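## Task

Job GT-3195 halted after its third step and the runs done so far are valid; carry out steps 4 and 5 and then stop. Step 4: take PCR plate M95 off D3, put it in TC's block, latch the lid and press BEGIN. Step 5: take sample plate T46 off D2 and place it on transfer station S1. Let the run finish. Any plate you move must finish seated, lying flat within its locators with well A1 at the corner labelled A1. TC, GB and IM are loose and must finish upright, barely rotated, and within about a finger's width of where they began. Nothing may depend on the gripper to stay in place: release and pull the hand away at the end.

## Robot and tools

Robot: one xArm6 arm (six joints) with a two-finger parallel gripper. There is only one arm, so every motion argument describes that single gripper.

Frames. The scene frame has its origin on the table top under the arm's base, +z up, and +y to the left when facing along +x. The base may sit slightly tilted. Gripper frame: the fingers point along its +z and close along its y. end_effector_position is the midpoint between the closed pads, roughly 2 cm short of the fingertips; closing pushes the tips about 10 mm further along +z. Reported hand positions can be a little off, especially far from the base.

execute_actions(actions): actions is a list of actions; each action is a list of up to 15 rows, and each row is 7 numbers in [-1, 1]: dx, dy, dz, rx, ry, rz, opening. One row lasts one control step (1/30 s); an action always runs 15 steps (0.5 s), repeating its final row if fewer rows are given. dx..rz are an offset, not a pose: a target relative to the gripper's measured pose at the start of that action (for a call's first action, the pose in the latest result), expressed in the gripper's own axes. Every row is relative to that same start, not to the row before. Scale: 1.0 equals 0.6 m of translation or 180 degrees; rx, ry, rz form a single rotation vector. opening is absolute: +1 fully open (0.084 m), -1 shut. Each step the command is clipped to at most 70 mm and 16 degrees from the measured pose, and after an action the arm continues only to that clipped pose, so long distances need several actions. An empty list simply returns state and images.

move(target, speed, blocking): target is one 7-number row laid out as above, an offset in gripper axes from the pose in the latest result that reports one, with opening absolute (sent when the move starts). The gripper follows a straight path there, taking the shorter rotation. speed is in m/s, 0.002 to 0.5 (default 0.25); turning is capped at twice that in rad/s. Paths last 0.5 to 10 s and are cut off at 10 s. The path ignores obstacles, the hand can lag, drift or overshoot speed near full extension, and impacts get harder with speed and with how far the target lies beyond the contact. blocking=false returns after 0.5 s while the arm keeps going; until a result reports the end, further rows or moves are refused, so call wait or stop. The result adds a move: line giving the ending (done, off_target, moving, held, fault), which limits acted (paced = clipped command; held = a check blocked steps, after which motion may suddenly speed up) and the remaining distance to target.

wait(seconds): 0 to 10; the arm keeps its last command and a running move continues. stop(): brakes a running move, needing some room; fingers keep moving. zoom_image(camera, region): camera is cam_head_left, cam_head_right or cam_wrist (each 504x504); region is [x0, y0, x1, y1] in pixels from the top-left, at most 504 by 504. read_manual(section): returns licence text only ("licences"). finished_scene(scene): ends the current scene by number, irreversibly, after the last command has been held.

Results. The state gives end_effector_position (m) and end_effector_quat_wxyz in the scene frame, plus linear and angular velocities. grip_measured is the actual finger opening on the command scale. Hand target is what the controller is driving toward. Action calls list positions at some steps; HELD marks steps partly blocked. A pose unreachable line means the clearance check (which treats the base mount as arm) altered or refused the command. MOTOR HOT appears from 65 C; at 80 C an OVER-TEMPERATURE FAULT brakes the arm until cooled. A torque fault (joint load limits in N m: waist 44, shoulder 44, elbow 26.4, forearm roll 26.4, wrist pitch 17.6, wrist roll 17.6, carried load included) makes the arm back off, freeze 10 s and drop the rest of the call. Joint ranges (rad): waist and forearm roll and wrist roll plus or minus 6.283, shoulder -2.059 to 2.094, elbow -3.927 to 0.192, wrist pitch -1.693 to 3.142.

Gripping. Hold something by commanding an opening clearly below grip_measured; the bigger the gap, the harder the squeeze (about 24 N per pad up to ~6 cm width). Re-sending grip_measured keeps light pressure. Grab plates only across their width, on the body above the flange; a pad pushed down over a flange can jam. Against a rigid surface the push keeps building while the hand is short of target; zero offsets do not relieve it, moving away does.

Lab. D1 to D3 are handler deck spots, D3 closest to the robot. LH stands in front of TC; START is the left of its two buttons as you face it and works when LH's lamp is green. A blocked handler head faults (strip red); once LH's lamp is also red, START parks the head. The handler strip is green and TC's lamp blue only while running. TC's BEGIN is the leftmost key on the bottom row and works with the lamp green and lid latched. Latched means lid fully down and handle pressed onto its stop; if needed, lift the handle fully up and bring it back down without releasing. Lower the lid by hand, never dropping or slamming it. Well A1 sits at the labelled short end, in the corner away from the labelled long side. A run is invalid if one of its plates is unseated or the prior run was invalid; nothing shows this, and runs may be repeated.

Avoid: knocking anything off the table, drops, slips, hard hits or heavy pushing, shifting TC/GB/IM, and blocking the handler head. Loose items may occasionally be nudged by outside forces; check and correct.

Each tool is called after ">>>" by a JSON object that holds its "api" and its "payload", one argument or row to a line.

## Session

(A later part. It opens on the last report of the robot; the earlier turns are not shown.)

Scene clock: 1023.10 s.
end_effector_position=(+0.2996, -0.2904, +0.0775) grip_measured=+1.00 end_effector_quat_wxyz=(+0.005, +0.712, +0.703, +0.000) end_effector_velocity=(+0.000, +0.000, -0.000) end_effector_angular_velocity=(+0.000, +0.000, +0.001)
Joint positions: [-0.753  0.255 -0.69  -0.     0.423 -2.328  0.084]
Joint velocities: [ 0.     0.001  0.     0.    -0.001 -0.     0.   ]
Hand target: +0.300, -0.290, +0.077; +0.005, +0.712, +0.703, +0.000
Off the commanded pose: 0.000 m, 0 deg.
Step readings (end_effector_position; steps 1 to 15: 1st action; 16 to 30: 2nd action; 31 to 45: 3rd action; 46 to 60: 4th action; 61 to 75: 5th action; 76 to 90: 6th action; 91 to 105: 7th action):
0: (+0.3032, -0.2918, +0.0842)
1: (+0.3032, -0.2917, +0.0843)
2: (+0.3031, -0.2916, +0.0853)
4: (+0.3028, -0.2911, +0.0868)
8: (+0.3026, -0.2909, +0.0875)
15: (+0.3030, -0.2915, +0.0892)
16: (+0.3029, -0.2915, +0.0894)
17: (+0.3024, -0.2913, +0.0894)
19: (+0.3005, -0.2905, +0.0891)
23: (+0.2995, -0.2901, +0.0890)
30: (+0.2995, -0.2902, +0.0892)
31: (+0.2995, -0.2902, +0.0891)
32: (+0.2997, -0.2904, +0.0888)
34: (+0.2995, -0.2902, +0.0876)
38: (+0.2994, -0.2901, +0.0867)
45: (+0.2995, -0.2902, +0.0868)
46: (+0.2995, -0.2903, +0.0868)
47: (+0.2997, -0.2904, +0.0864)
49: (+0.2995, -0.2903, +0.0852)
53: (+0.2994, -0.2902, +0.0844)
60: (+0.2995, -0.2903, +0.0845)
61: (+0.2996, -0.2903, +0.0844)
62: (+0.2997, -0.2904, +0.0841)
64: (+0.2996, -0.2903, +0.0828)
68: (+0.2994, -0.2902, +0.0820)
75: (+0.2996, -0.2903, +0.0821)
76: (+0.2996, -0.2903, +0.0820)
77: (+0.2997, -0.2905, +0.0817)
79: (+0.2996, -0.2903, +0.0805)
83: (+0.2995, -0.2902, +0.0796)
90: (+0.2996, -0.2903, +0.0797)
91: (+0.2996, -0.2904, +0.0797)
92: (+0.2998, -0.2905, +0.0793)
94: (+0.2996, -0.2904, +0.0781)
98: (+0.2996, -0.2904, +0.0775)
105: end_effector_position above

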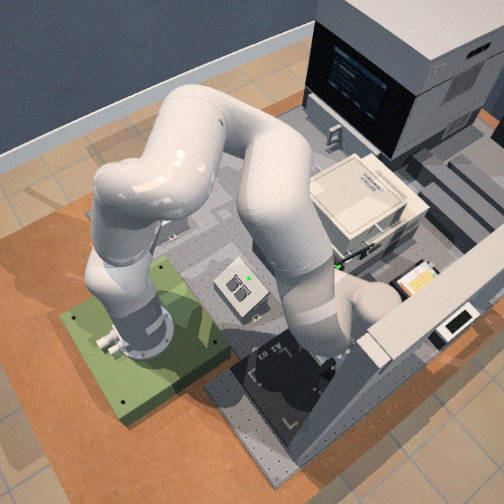

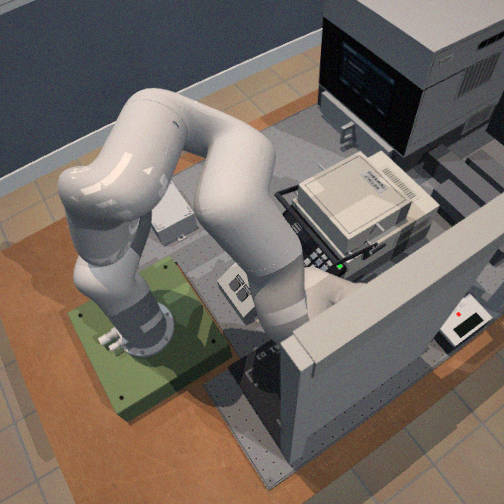

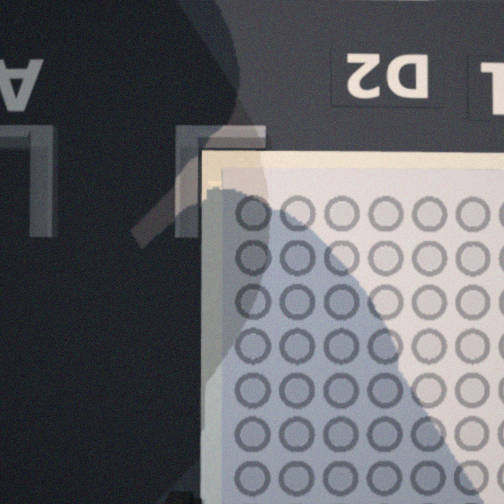

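>>> {"api": "execute_actions", "payload": {
  "actions": [
    [[0,0,0,0,0,0,0.65]],
    [[0,0,0,0,0,0,0.65]],
    [[0,0,0,0,0,0,0.65]],
    [[0,0,-0.01,0,0,0,0.65]],
    [[0,0,-0.02,0,0,0,0.65]]
  ]
}}

>>> {"api": "move", "payload": {
  "target": [0,0,-0.2,0,0,0,0.65],
  "speed": 0.08
}}

>>> {"api": "move", "payload": {
  "target": [0.5,-0.12,-0.03,0,0,0,0.65],
  "speed": 0.15
}}

Scene clock: 1029.73 s.
end_effector_position=(+0.2995, -0.2902, +0.0954) grip_measured=+0.94 end_effector_quat_wxyz=(+0.005, +0.712, +0.703, +0.000) end_effector_velocity=(+0.001, -0.002, +0.002) end_effector_angular_velocity=(-0.004, -0.004, -0.002)
Joint positions: [-0.753  0.201 -0.688 -0.     0.475 -2.328  0.082]
Joint velocities: [-0.001 -0.003 -0.003  0.    -0.     0.001  0.   ]
Hand target: +0.300, -0.290, +0.096; +0.005, +0.712, +0.703, +0.000
Off the commanded pose: 0.000 m, 0 deg.
Step readings (end_effector_position; steps 1 to 15: 1st action; 16 to 30: 2nd action; 31 to 45: 3rd action; 46 to 60: 4th action; 61 to 75: 5th action):
0: (+0.2996, -0.2904, +0.0773)
1: (+0.3000, -0.2906, +0.0776)
2: (+0.3002, -0.2906, +0.0780)
4: (+0.3001, -0.2906, +0.0780)
8: (+0.3001, -0.2906, +0.0779)
15: (+0.3000, -0.2906, +0.0778)
16: (+0.3000, -0.2906, +0.0778)
17: (+0.3000, -0.2906, +0.0779)
19: (+0.3000, -0.2906, +0.0779)
23: (+0.3000, -0.2906, +0.0779)
30: (+0.3000, -0.2906, +0.0779)
31: (+0.3000, -0.2906, +0.0779)
32: (+0.3000, -0.2906, +0.0779)
34: (+0.3000, -0.2906, +0.0779)
38: (+0.3000, -0.2906, +0.0779)
45: (+0.3000, -0.2906, +0.0779)
46: (+0.3000, -0.2905, +0.0780)
47: (+0.2996, -0.2903, +0.0786)
49: (+0.2992, -0.2899, +0.0805)
53: (+0.2992, -0.2901, +0.0827)
60: (+0.2997, -0.2904, +0.0835)
61: (+0.2997, -0.2903, +0.0838)
62: (+0.2991, -0.2897, +0.0851)
64: (+0.2994, -0.2900, +0.0909)
68: (+0.3003, -0.2909, +0.0957)
75: end_effector_position above

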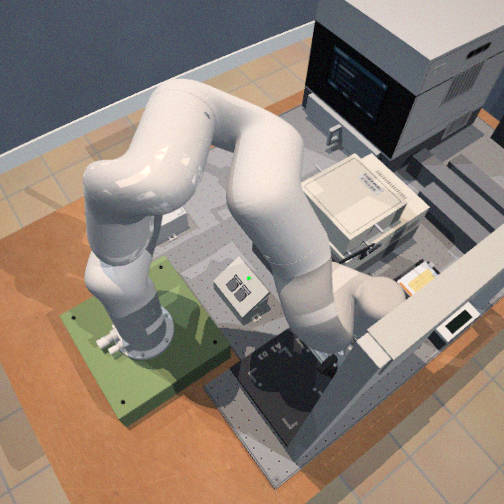

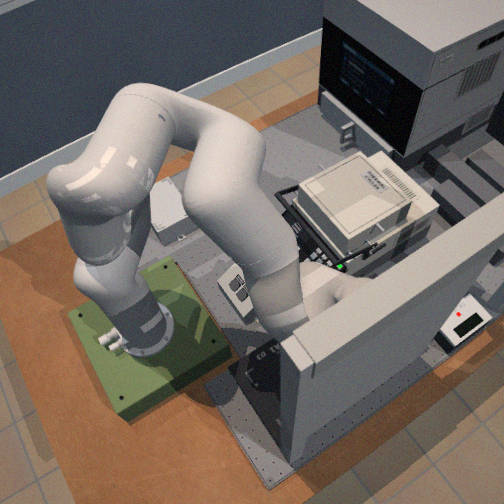

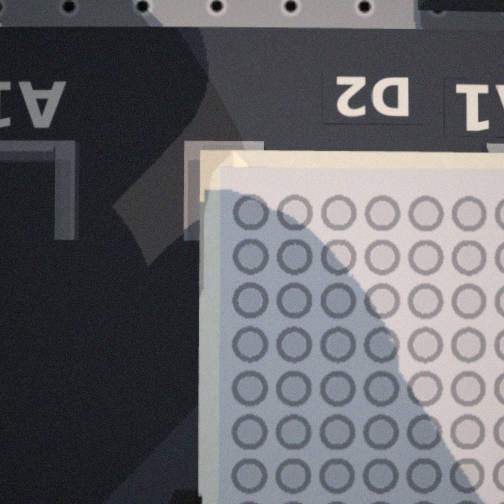

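Scene clock: 1031.57 s.
end_effector_position=(+0.2986, -0.2893, +0.2149) grip_measured=+0.94 end_effector_quat_wxyz=(+0.005, +0.711, +0.703, +0.000) end_effector_velocity=(+0.000, -0.000, +0.001) end_effector_angular_velocity=(+0.001, +0.001, +0.001)
Joint positions: [-0.753 -0.09  -0.764  0.     0.842 -2.328  0.082]
Joint velocities: [ 0.001 -0.001 -0.003  0.     0.005 -0.001  0.   ]
Hand target: +0.299, -0.289, +0.215; +0.005, +0.711, +0.703, +0.000
Off the commanded pose: 0.000 m, 0 deg.
move: done

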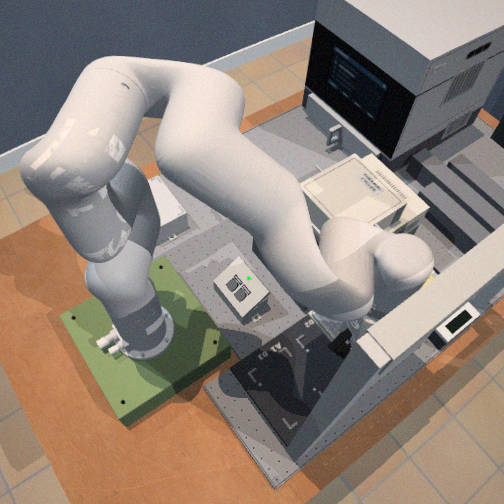

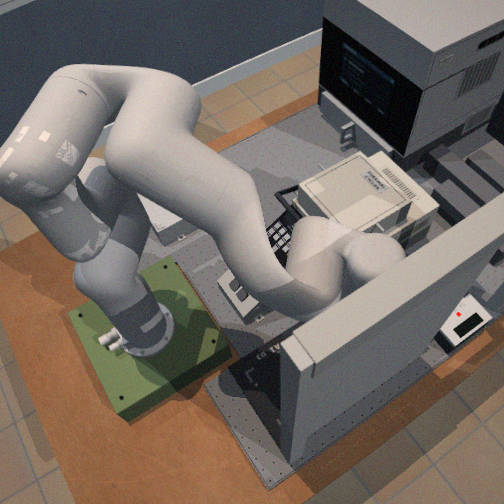

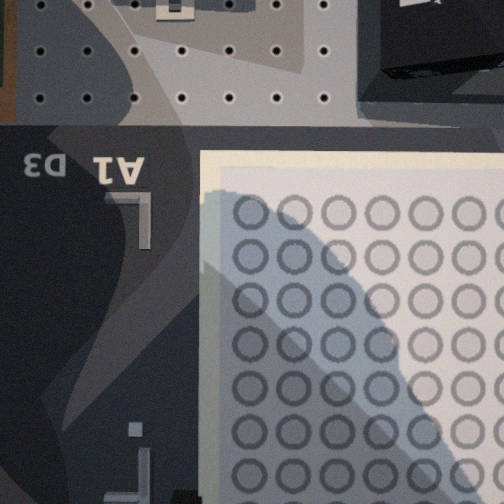

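Scene clock: 1034.07 s.
end_effector_position=(+0.2297, +0.0118, +0.2310) grip_measured=+0.94 end_effector_quat_wxyz=(+0.004, +0.712, +0.703, +0.001) end_effector_velocity=(+0.000, +0.001, +0.001) end_effector_angular_velocity=(-0.001, -0.003, +0.000)
Joint positions: [ 0.074 -0.9   -0.214 -0.006  1.106 -1.498  0.082]
Joint velocities: [ 0.007 -0.003 -0.001 -0.002  0.001  0.007 -0.   ]
Hand target: +0.230, +0.012, +0.231; +0.004, +0.711, +0.703, +0.001
Off the commanded pose: 0.001 m, 0 deg.
move: done

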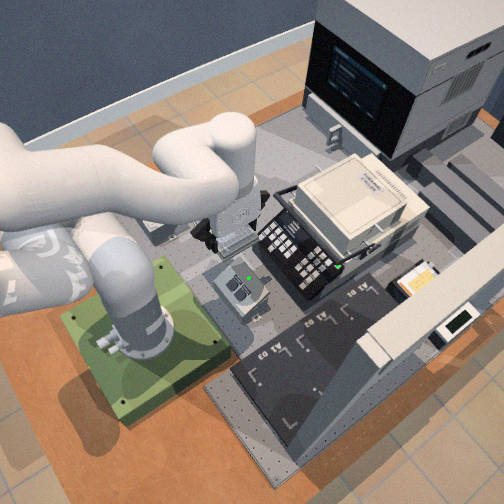

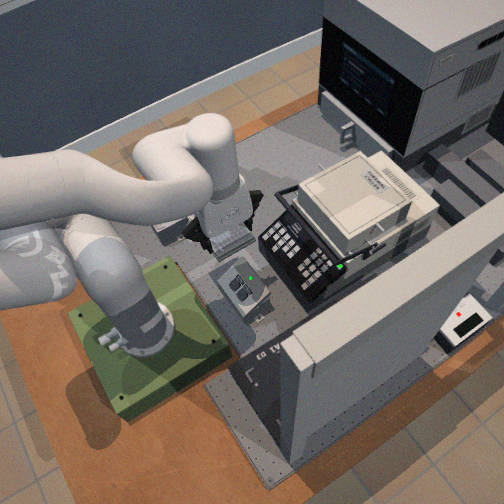

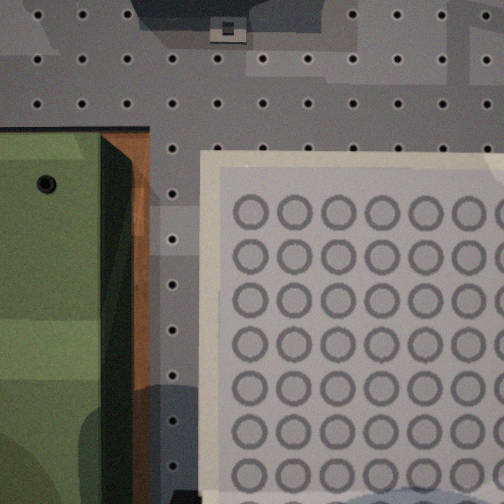

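Check label visibility.

>>> {"api": "zoom_image", "payload": {
  "camera": "cam_head_left",
  "region": [180,190,300,280]
}}

Region (180, 190, 300, 280) of cam_head_left's 504x504 image, scaled by 4.200, with more detail than that image has; it fills the top 378 rows of this view, and the rest is white.

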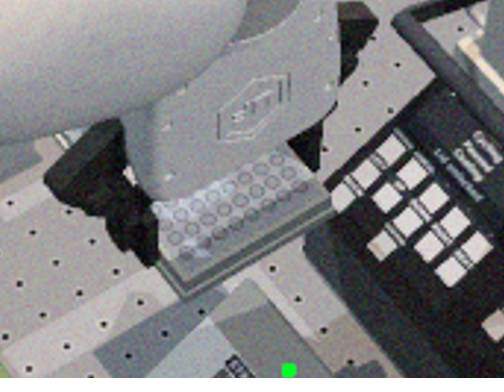

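>>> {"api": "move", "payload": {
  "target": [0.40,-0.068,0,0,0,0.5,0.65],
  "speed": 0.15
}}

>>> {"api": "move", "payload": {
  "target": [0,0,0.05,0,0,0.5,0.65],
  "speed": 0.15
}}

Scene clock: 1044.93 s.
end_effector_position=(+0.1912, +0.2525, +0.2298) grip_measured=+0.94 end_effector_quat_wxyz=(+0.001, +1.000, -0.006, +0.003) end_effector_velocity=(+0.000, +0.001, +0.001) end_effector_angular_velocity=(+0.001, -0.002, -0.006)
Joint positions: [ 0.944 -0.468 -0.464 -0.009  0.931  0.946  0.082]
Joint velocities: [ 0.001  0.    -0.002 -0.001 -0.     0.009  0.   ]
Hand target: +0.191, +0.253, +0.230; +0.001, +1.000, -0.006, +0.003
Off the commanded pose: 0.001 m, 0 deg.
move: done

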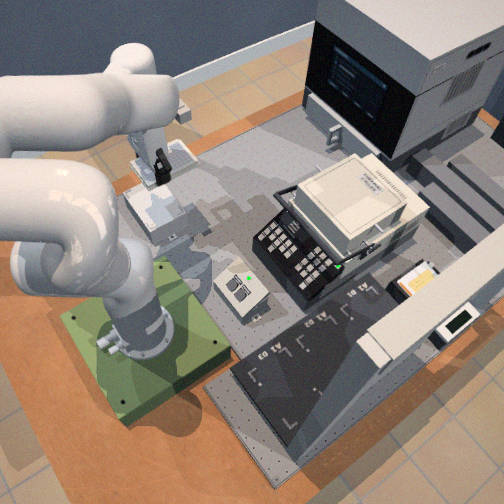

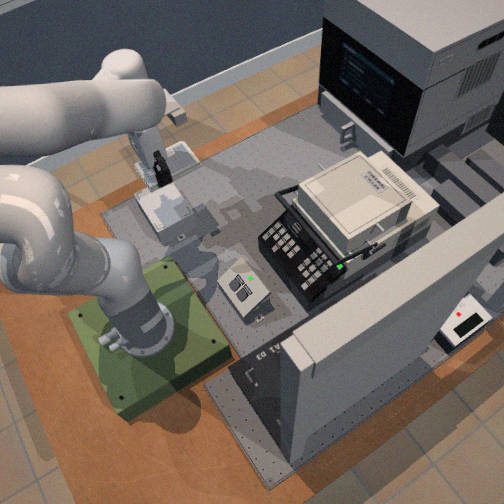

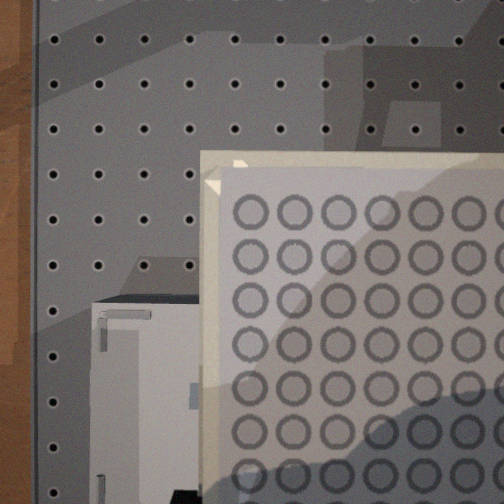

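Scene clock: 1050.53 s.
end_effector_position=(+0.1914, +0.2524, +0.1998) grip_measured=+0.94 end_effector_quat_wxyz=(-0.001, +0.703, -0.711, +0.003) end_effector_velocity=(+0.001, +0.001, +0.001) end_effector_angular_velocity=(+0.003, -0.003, -0.005)
Joint positions: [ 0.943 -0.406 -0.416 -0.01   0.821  2.517  0.082]
Joint velocities: [ 0.    -0.004 -0.    -0.001 -0.     0.006  0.   ]
Hand target: +0.191, +0.252, +0.200; -0.001, +0.703, -0.712, +0.003
Off the commanded pose: 0.000 m, 0 deg.
move: done

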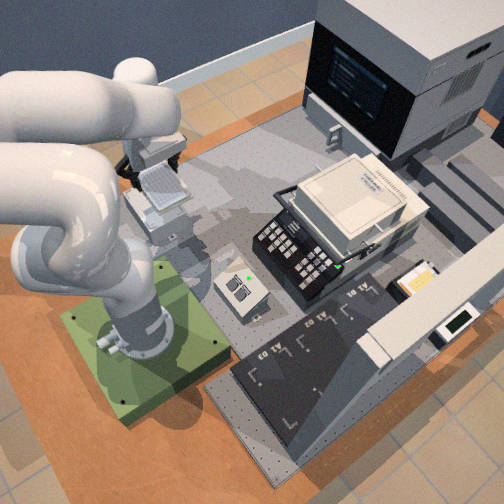

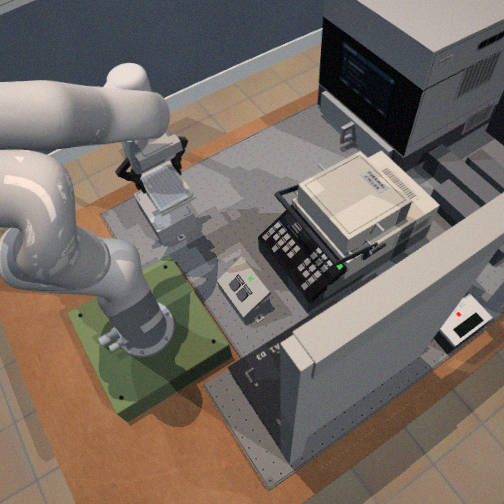

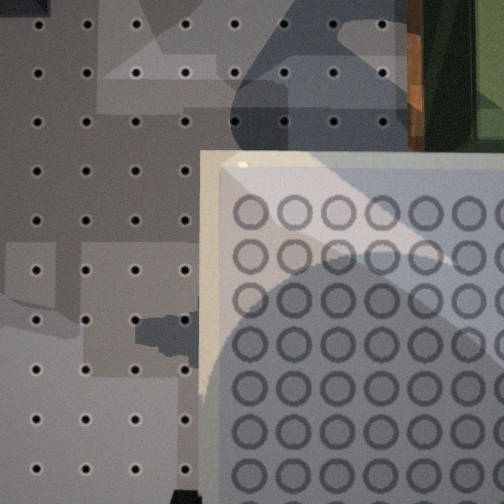

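>>> {"api": "zoom_image", "payload": {
  "camera": "cam_head_left",
  "region": [110,140,230,260]
}}

Region (110, 140, 230, 260) of cam_head_left's 504x504 image, scaled by 4.200, with more detail than that image has.

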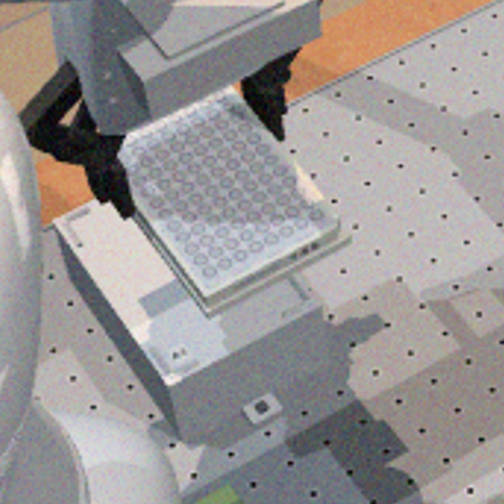

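>>> {"api": "move", "payload": {
  "target": [0,0,0.1,0,0,-0.004,0.65],
  "speed": 0.05
}}

Scene clock: 1057.93 s.
end_effector_position=(+0.1918, +0.2523, +0.1400) grip_measured=+0.94 end_effector_quat_wxyz=(-0.002, +0.707, -0.707, +0.003) end_effector_velocity=(+0.001, +0.001, -0.000) end_effector_angular_velocity=(+0.002, -0.002, -0.001)
Joint positions: [ 0.941 -0.231 -0.353 -0.014  0.583  2.506  0.082]
Joint velocities: [-0.001  0.001  0.    -0.    -0.004  0.001 -0.   ]
Hand target: +0.192, +0.252, +0.140; -0.001, +0.707, -0.707, +0.003
Off the commanded pose: 0.000 m, 0 deg.
move: done

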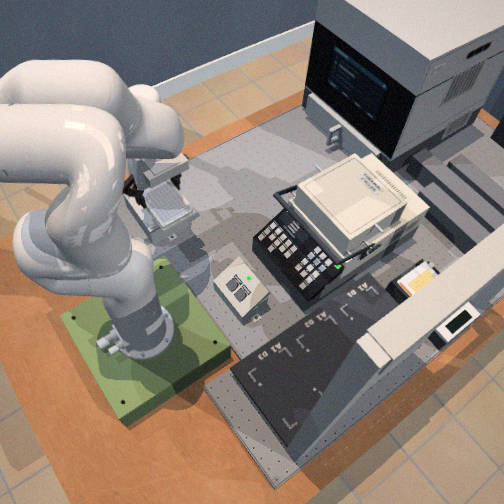

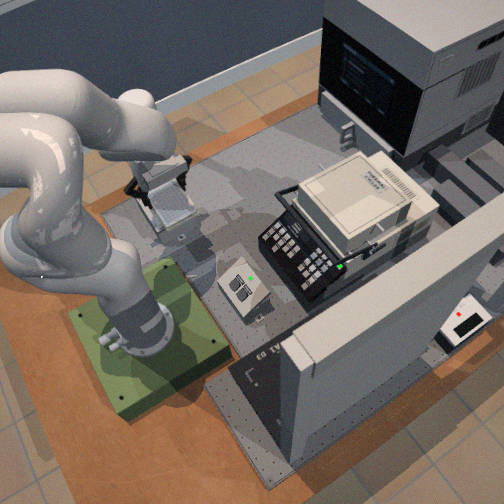

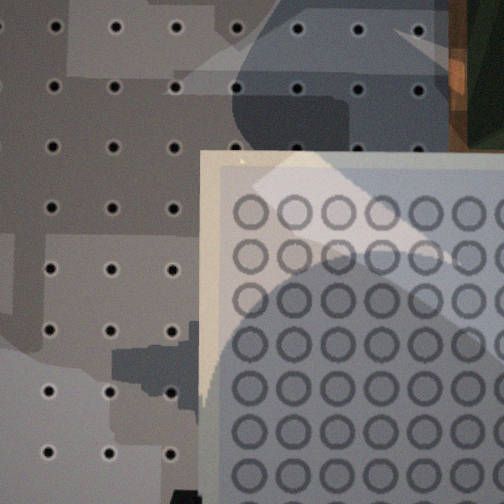

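>>> {"api": "move", "payload": {
  "target": [-0.05,0.05,0.02,0,0,0,0.65],
  "speed": 0.03
}}

Scene clock: 1062.50 s.
end_effector_position=(+0.1618, +0.2822, +0.1278) grip_measured=+0.94 end_effector_quat_wxyz=(-0.002, +0.707, -0.707, +0.003) end_effector_velocity=(-0.000, +0.001, +0.000) end_effector_angular_velocity=(+0.001, -0.001, -0.001)
Joint positions: [ 1.069 -0.158 -0.376 -0.014  0.534  2.636  0.082]
Joint velocities: [ 0.002  0.002 -0.002 -0.    -0.001  0.004  0.   ]
Hand target: +0.162, +0.282, +0.128; -0.002, +0.707, -0.707, +0.003
Off the commanded pose: 0.000 m, 0 deg.
move: done

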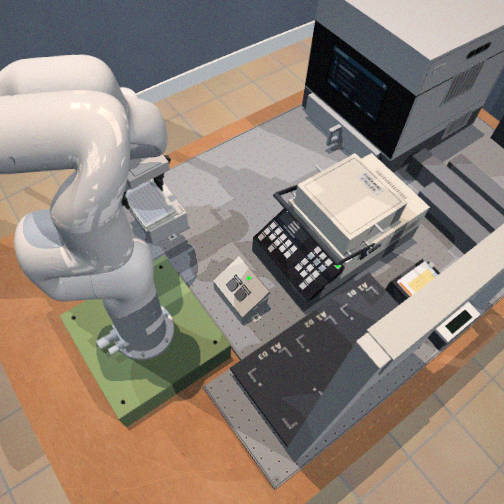

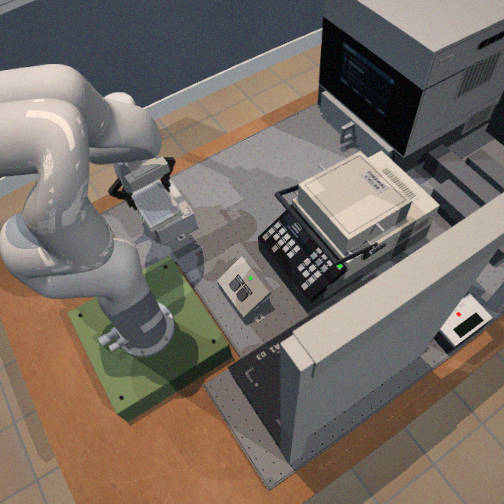

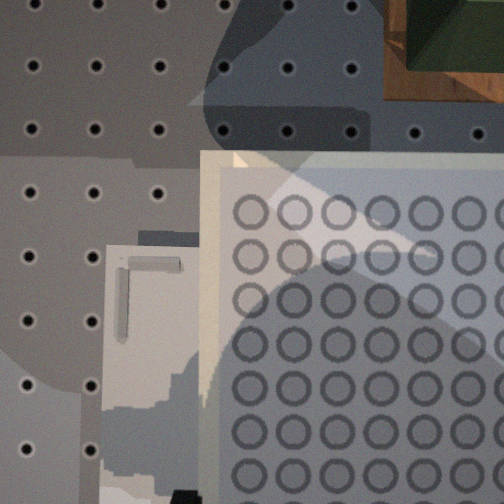

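>>> {"api": "move", "payload": {
  "target": [-0.03,-0.021,0.04,0,0,0,0.65],
  "speed": 0.02
}}

Scene clock: 1085.13 s.
end_effector_position=(+0.1745, +0.3001, +0.1039) grip_measured=+0.94 end_effector_quat_wxyz=(-0.002, +0.707, -0.707, +0.003) end_effector_velocity=(+0.001, +0.001, -0.000) end_effector_angular_velocity=(+0.002, -0.001, +0.001)
Joint positions: [ 1.063 -0.005 -0.445 -0.017  0.45   2.632  0.082]
Joint velocities: [-0.     0.003 -0.002  0.    -0.003 -0.001 -0.   ]
Hand target: +0.175, +0.300, +0.104; -0.002, +0.707, -0.707, +0.003
Off the commanded pose: 0.000 m, 0 deg.
move: done

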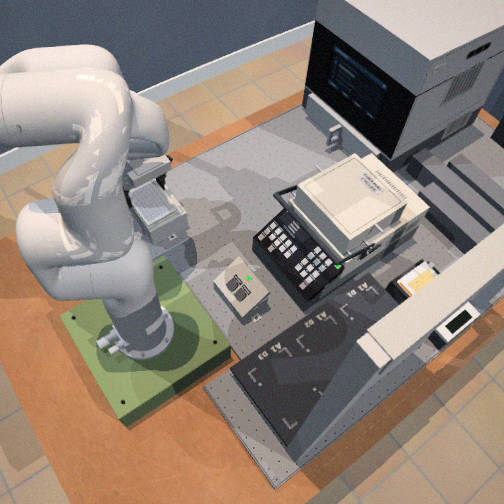

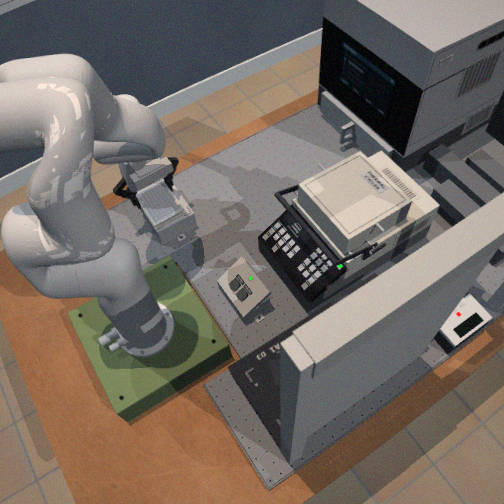

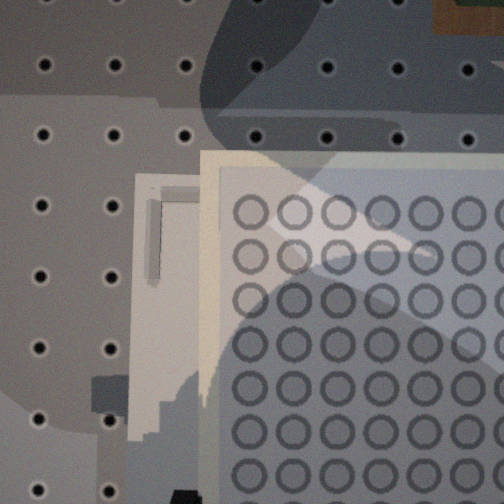

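>>> {"api": "move", "payload": {
  "target": [-0.01,-0.008,0,0,0,0.007,0.65],
  "speed": 0.01
}}

Scene clock: 1091.40 s.
end_effector_position=(+0.1793, +0.3060, +0.1039) grip_measured=+0.94 end_effector_quat_wxyz=(-0.002, +0.699, -0.715, +0.003) end_effector_velocity=(+0.000, -0.000, -0.000) end_effector_angular_velocity=(-0.001, +0.001, -0.001)
Joint positions: [ 1.059  0.016 -0.472 -0.017  0.455  2.651  0.082]
Joint velocities: [-0.     0.001 -0.001  0.     0.001  0.001  0.   ]
Hand target: +0.179, +0.306, +0.104; -0.002, +0.699, -0.715, +0.003
Off the commanded pose: 0.000 m, 0 deg.
move: done

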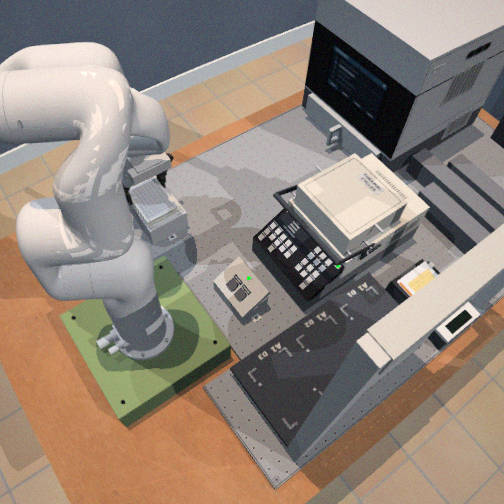

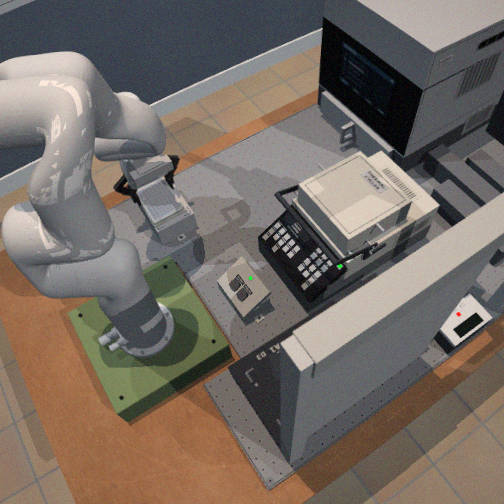

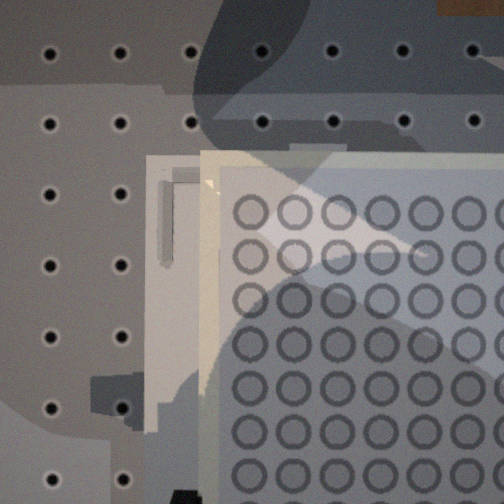

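>>> {"api": "move", "payload": {
  "target": [-0.012,-0.0095,0.008,0,0,0,0.65],
  "speed": 0.008
}}

Scene clock: 1097.03 s.
end_effector_position=(+0.1851, +0.3131, +0.0991) grip_measured=+0.94 end_effector_quat_wxyz=(-0.002, +0.699, -0.715, +0.003) end_effector_velocity=(+0.000, +0.001, +0.000) end_effector_angular_velocity=(+0.001, -0.000, +0.002)
Joint positions: [ 1.055  0.058 -0.504 -0.017  0.445  2.647  0.082]
Joint velocities: [ 0.001  0.001 -0.001 -0.    -0.    -0.001  0.   ]
Hand target: +0.185, +0.313, +0.099; -0.002, +0.699, -0.715, +0.003
Off the commanded pose: 0.000 m, 0 deg.
move: done

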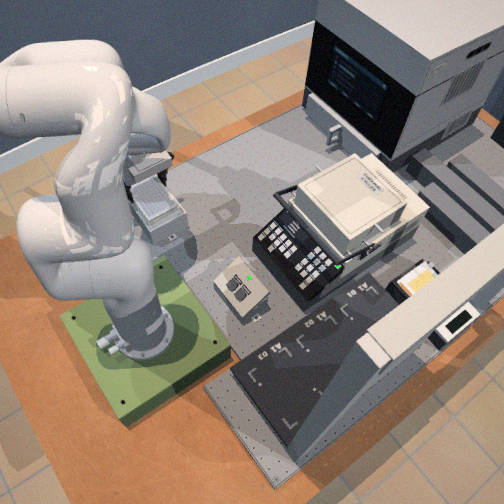

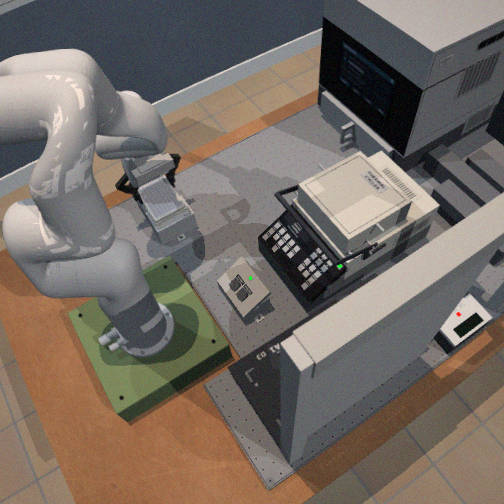

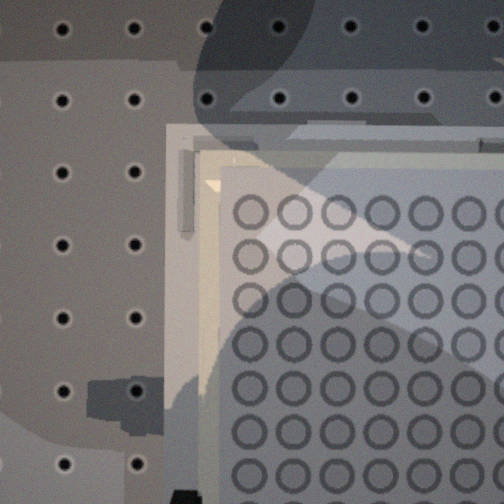

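>>> {"api": "execute_actions", "payload": {
  "actions": [
    [[0,0,0.004,0,0,0,0.65]],
    [[0,0,0.004,0,0,0,0.65]],
    [[0,0,0.004,0,0,0,0.65]],
    [[0,0,0.004,0,0,0,0.65]],
    [[0,0,0.004,0,0,0,0.65]],
    [[0,0,0.004,0,0,0,0.65]]
  ]
}}

Scene clock: 1102.13 s.
end_effector_position=(+0.1863, +0.3143, +0.0871) grip_measured=+0.96 end_effector_quat_wxyz=(-0.004, +0.699, -0.715, +0.002) end_effector_velocity=(+0.000, -0.000, -0.000) end_effector_angular_velocity=(+0.001, -0.001, -0.002)
Joint positions: [ 1.054  0.102 -0.505 -0.019  0.397  2.648  0.083]
Joint velocities: [-0.001 -0.     0.001  0.    -0.002  0.001  0.   ]
Hand target: +0.186, +0.314, +0.086; -0.003, +0.699, -0.715, +0.002
Off the commanded pose: 0.001 m, 0 deg.
Step readings (end_effector_position; steps 1 to 15: 1st action; 16 to 30: 2nd action; 31 to 45: 3rd action; 46 to 60: 4th action; 61 to 75: 5th action; 76 to 90: 6th action):
0: (+0.1851, +0.3131, +0.0991)
1: (+0.1852, +0.3131, +0.0990)
2: (+0.1853, +0.3133, +0.0987)
4: (+0.1851, +0.3131, +0.0975)
8: (+0.1851, +0.3129, +0.0967)
15: (+0.1851, +0.3131, +0.0967)
16: (+0.1852, +0.3131, +0.0967)
17: (+0.1853, +0.3133, +0.0963)
19: (+0.1852, +0.3131, +0.0951)
23: (+0.1851, +0.3130, +0.0943)
30: (+0.1852, +0.3131, +0.0943)
31: (+0.1852, +0.3131, +0.0943)
32: (+0.1853, +0.3133, +0.0939)
34: (+0.1852, +0.3131, +0.0927)
38: (+0.1851, +0.3130, +0.0919)
45: (+0.1852, +0.3131, +0.0920)
46: (+0.1852, +0.3132, +0.0919)
47: (+0.1853, +0.3133, +0.0916)
49: (+0.1853, +0.3132, +0.0905)
53: (+0.1855, +0.3133, +0.0902)
60: (+0.1855, +0.3133, +0.0900)
61: (+0.1856, +0.3133, +0.0899)
62: (+0.1857, +0.3133, +0.0896)
64: (+0.1859, +0.3135, +0.0890)
68: (+0.1859, +0.3136, +0.0887)
75: (+0.1859, +0.3137, +0.0884)
76: (+0.1860, +0.3138, +0.0882)
77: (+0.1862, +0.3139, +0.0879)
79: (+0.1862, +0.3141, +0.0875)
83: (+0.1863, +0.3142, +0.0871)
90: end_effector_position above

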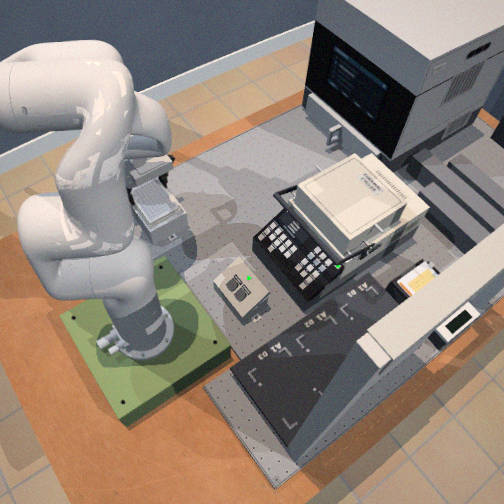

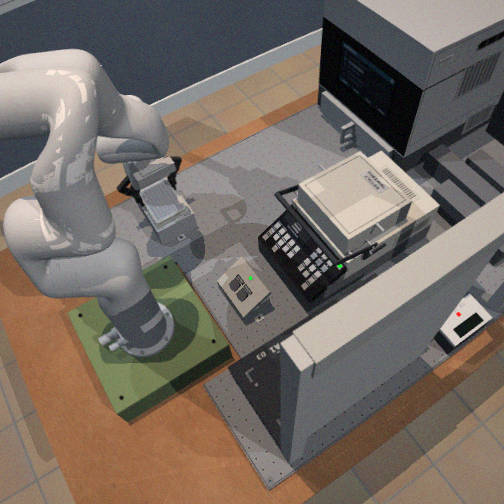

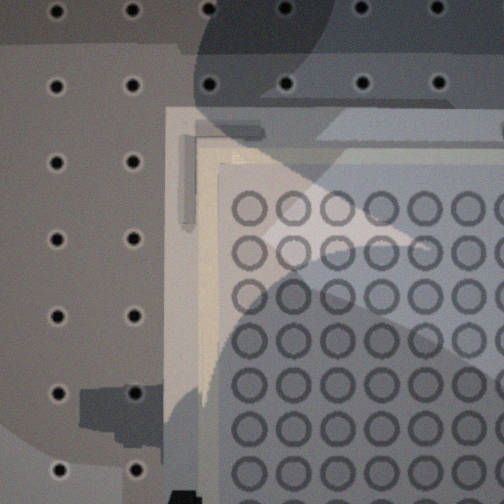

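>>> {"api": "execute_actions", "payload": {
  "actions": [
    [[0,0,-0.002,0,0,0,1]],
    [[0,0,0,0,0,0,1]],
    [[0,0,-0.02,0,0,0,1]],
    [[0,0,-0.08,0,0,0,1]],
    [[0.1,0,-0.1,0,0,0,1]],
    [[0.06,0,0,0,0,0,1]]
  ]
}}

Scene clock: 1107.87 s.
end_effector_position=(+0.1833, +0.2189, +0.2053) grip_measured=+1.00 end_effector_quat_wxyz=(-0.003, +0.699, -0.715, +0.002) end_effector_velocity=(-0.001, -0.003, -0.001) end_effector_angular_velocity=(-0.003, +0.004, +0.002)
Joint positions: [ 0.896 -0.557 -0.323 -0.009  0.875  2.478  0.084]
Joint velocities: [-0.003 -0.006  0.006  0.001  0.005 -0.005  0.   ]
Hand target: +0.183, +0.219, +0.205; -0.003, +0.699, -0.715, +0.002
Off the commanded pose: 0.000 m, 0 deg.
Step readings (end_effector_position; steps 1 to 15: 1st action; 16 to 30: 2nd action; 31 to 45: 3rd action; 46 to 60: 4th action; 61 to 75: 5th action; 76 to 90: 6th action):
0: (+0.1864, +0.3144, +0.0871)
1: (+0.1864, +0.3144, +0.0872)
2: (+0.1863, +0.3144, +0.0875)
4: (+0.1863, +0.3142, +0.0877)
8: (+0.1862, +0.3144, +0.0871)
15: (+0.1861, +0.3141, +0.0876)
16: (+0.1861, +0.3141, +0.0876)
17: (+0.1861, +0.3141, +0.0875)
19: (+0.1861, +0.3141, +0.0875)
23: (+0.1861, +0.3141, +0.0875)
30: (+0.1861, +0.3141, +0.0875)
31: (+0.1861, +0.3140, +0.0877)
32: (+0.1856, +0.3134, +0.0888)
34: (+0.1849, +0.3131, +0.0936)
38: (+0.1857, +0.3144, +0.0988)
45: (+0.1858, +0.3139, +0.0992)
46: (+0.1858, +0.3139, +0.0994)
47: (+0.1853, +0.3131, +0.1011)
49: (+0.1848, +0.3125, +0.1157)
53: (+0.1876, +0.3179, +0.1450)
60: (+0.1852, +0.3135, +0.1464)
61: (+0.1852, +0.3132, +0.1466)
62: (+0.1852, +0.3110, +0.1475)
64: (+0.1850, +0.2968, +0.1563)
68: (+0.1867, +0.2700, +0.1859)
75: (+0.1840, +0.2547, +0.2053)
76: (+0.1837, +0.2540, +0.2055)
77: (+0.1836, +0.2510, +0.2054)
79: (+0.1834, +0.2363, +0.2036)
83: (+0.1830, +0.2209, +0.2035)
90: end_effector_position above

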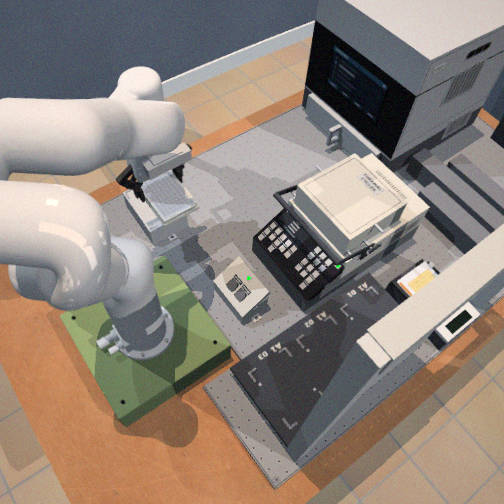

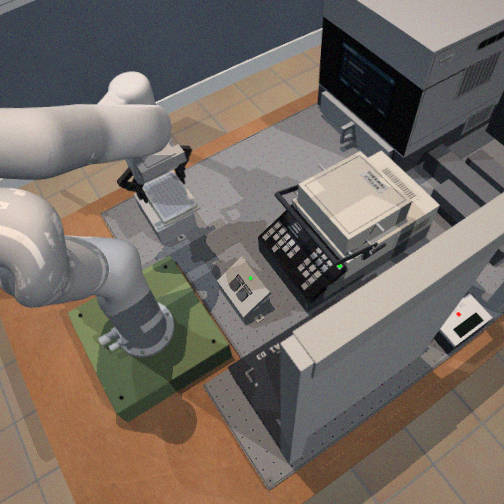

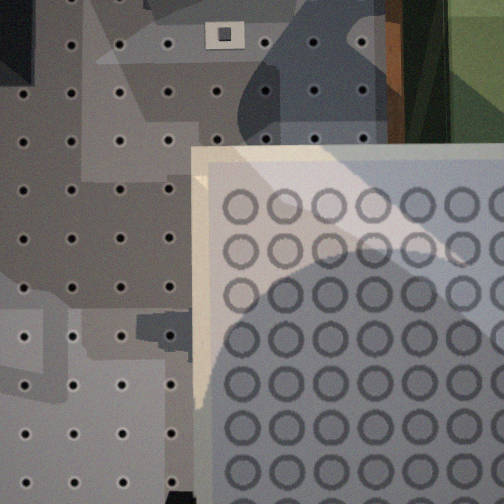

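>>> {"api": "execute_actions", "payload": {
  "actions": [
    [[0,0,0,0,0,0,0.65]],
    [[0,0,0,0,0,0,0.65]]
  ]
}}

>>> {"api": "zoom_image", "payload": {
  "camera": "cam_head_left",
  "region": [100,130,220,250]
}}

Scene clock: 1112.13 s.
end_effector_position=(+0.1833, +0.2189, +0.2053) grip_measured=+0.98 end_effector_quat_wxyz=(-0.003, +0.699, -0.715, +0.002) end_effector_velocity=(-0.000, +0.000, -0.000) end_effector_angular_velocity=(-0.001, +0.001, +0.001)
Joint positions: [ 0.896 -0.557 -0.323 -0.009  0.875  2.478  0.083]
Joint velocities: [ 0.001  0.002 -0.    -0.    -0.     0.     0.   ]
Hand target: +0.183, +0.219, +0.205; -0.003, +0.699, -0.715, +0.002
Off the commanded pose: 0.000 m, 0 deg.
Step readings (end_effector_position; steps 1 to 15: 1st action; 16 to 30: 2nd action):
0: (+0.1833, +0.2187, +0.2053)
1: (+0.1833, +0.2187, +0.2053)
2: (+0.1833, +0.2188, +0.2053)
4: (+0.1833, +0.2189, +0.2053)
8: (+0.1833, +0.2189, +0.2052)
15: (+0.1833, +0.2189, +0.2053)
16: (+0.1833, +0.2189, +0.2053)
17: (+0.1833, +0.2189, +0.2053)
19: (+0.1833, +0.2189, +0.2053)
23: (+0.1833, +0.2189, +0.2053)
30: end_effector_position above

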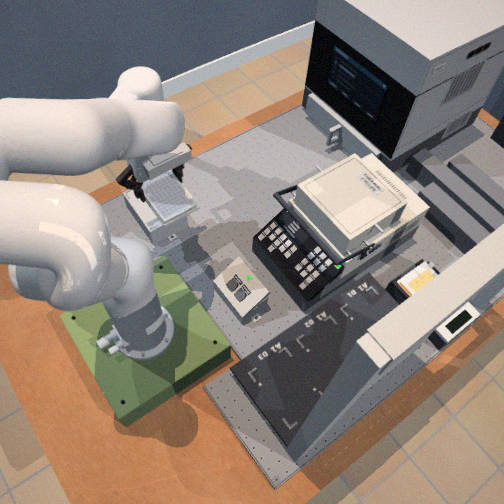

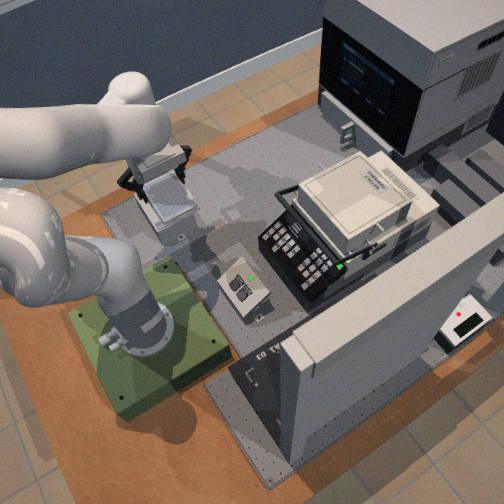

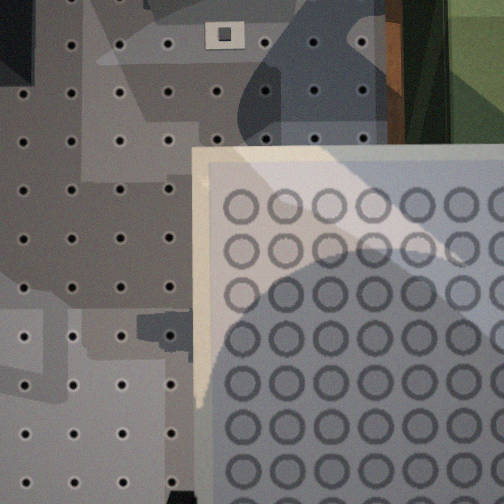

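Region (100, 130, 220, 250) of cam_head_left's 504x504 image, scaled by 4.200, with more detail than that image has.

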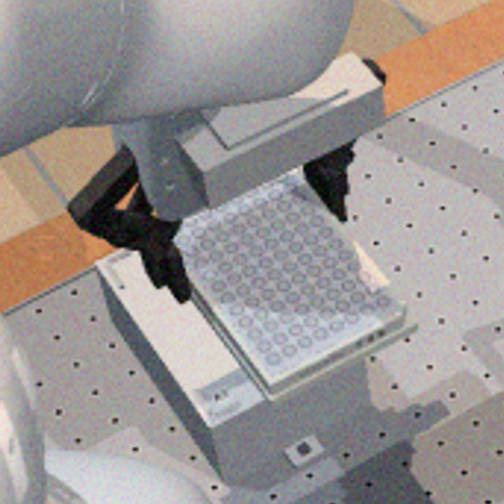

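>>> {"api": "move", "payload": {
  "target": [-0.157,0.004,0.17,0,0,0.007,0.65],
  "speed": 0.04
}}

Scene clock: 1127.30 s.
end_effector_position=(+0.1835, +0.3131, +0.1033) grip_measured=+0.98 end_effector_quat_wxyz=(-0.003, +0.691, -0.723, +0.002) end_effector_velocity=(+0.000, +0.001, -0.000) end_effector_angular_velocity=(+0.001, -0.001, +0.001)
Joint positions: [ 1.059  0.04  -0.499 -0.017  0.454  2.673  0.083]
Joint velocities: [ 0.001  0.002 -0.001 -0.    -0.001 -0.001 -0.   ]
Hand target: +0.183, +0.313, +0.103; -0.003, +0.691, -0.723, +0.002
Off the commanded pose: 0.000 m, 0 deg.
move: done

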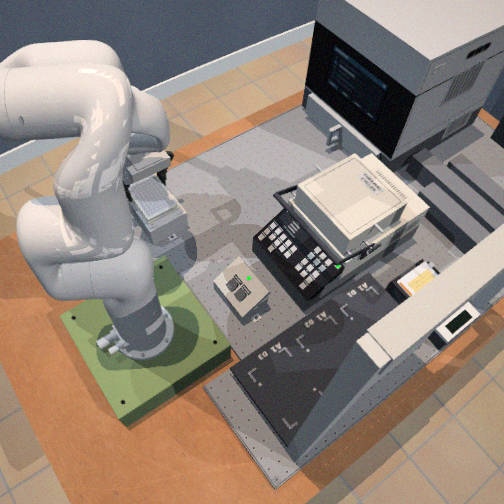

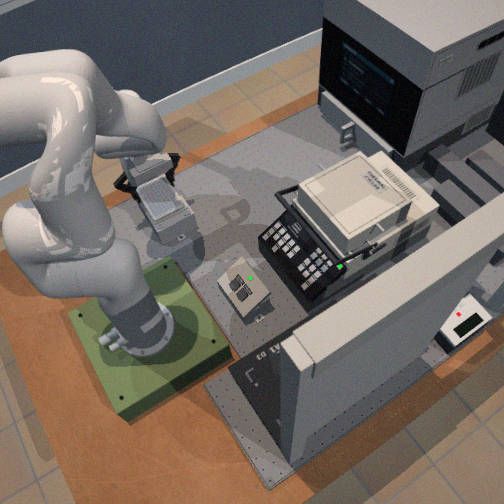

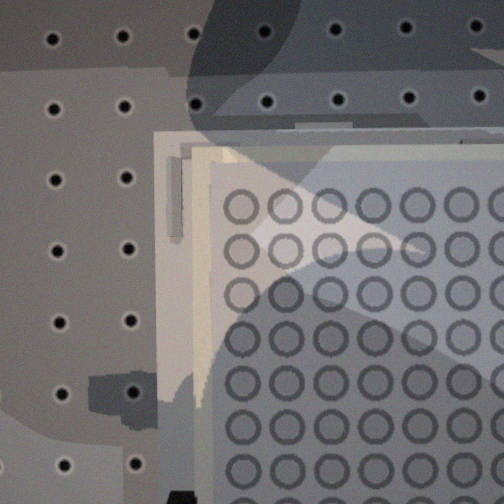

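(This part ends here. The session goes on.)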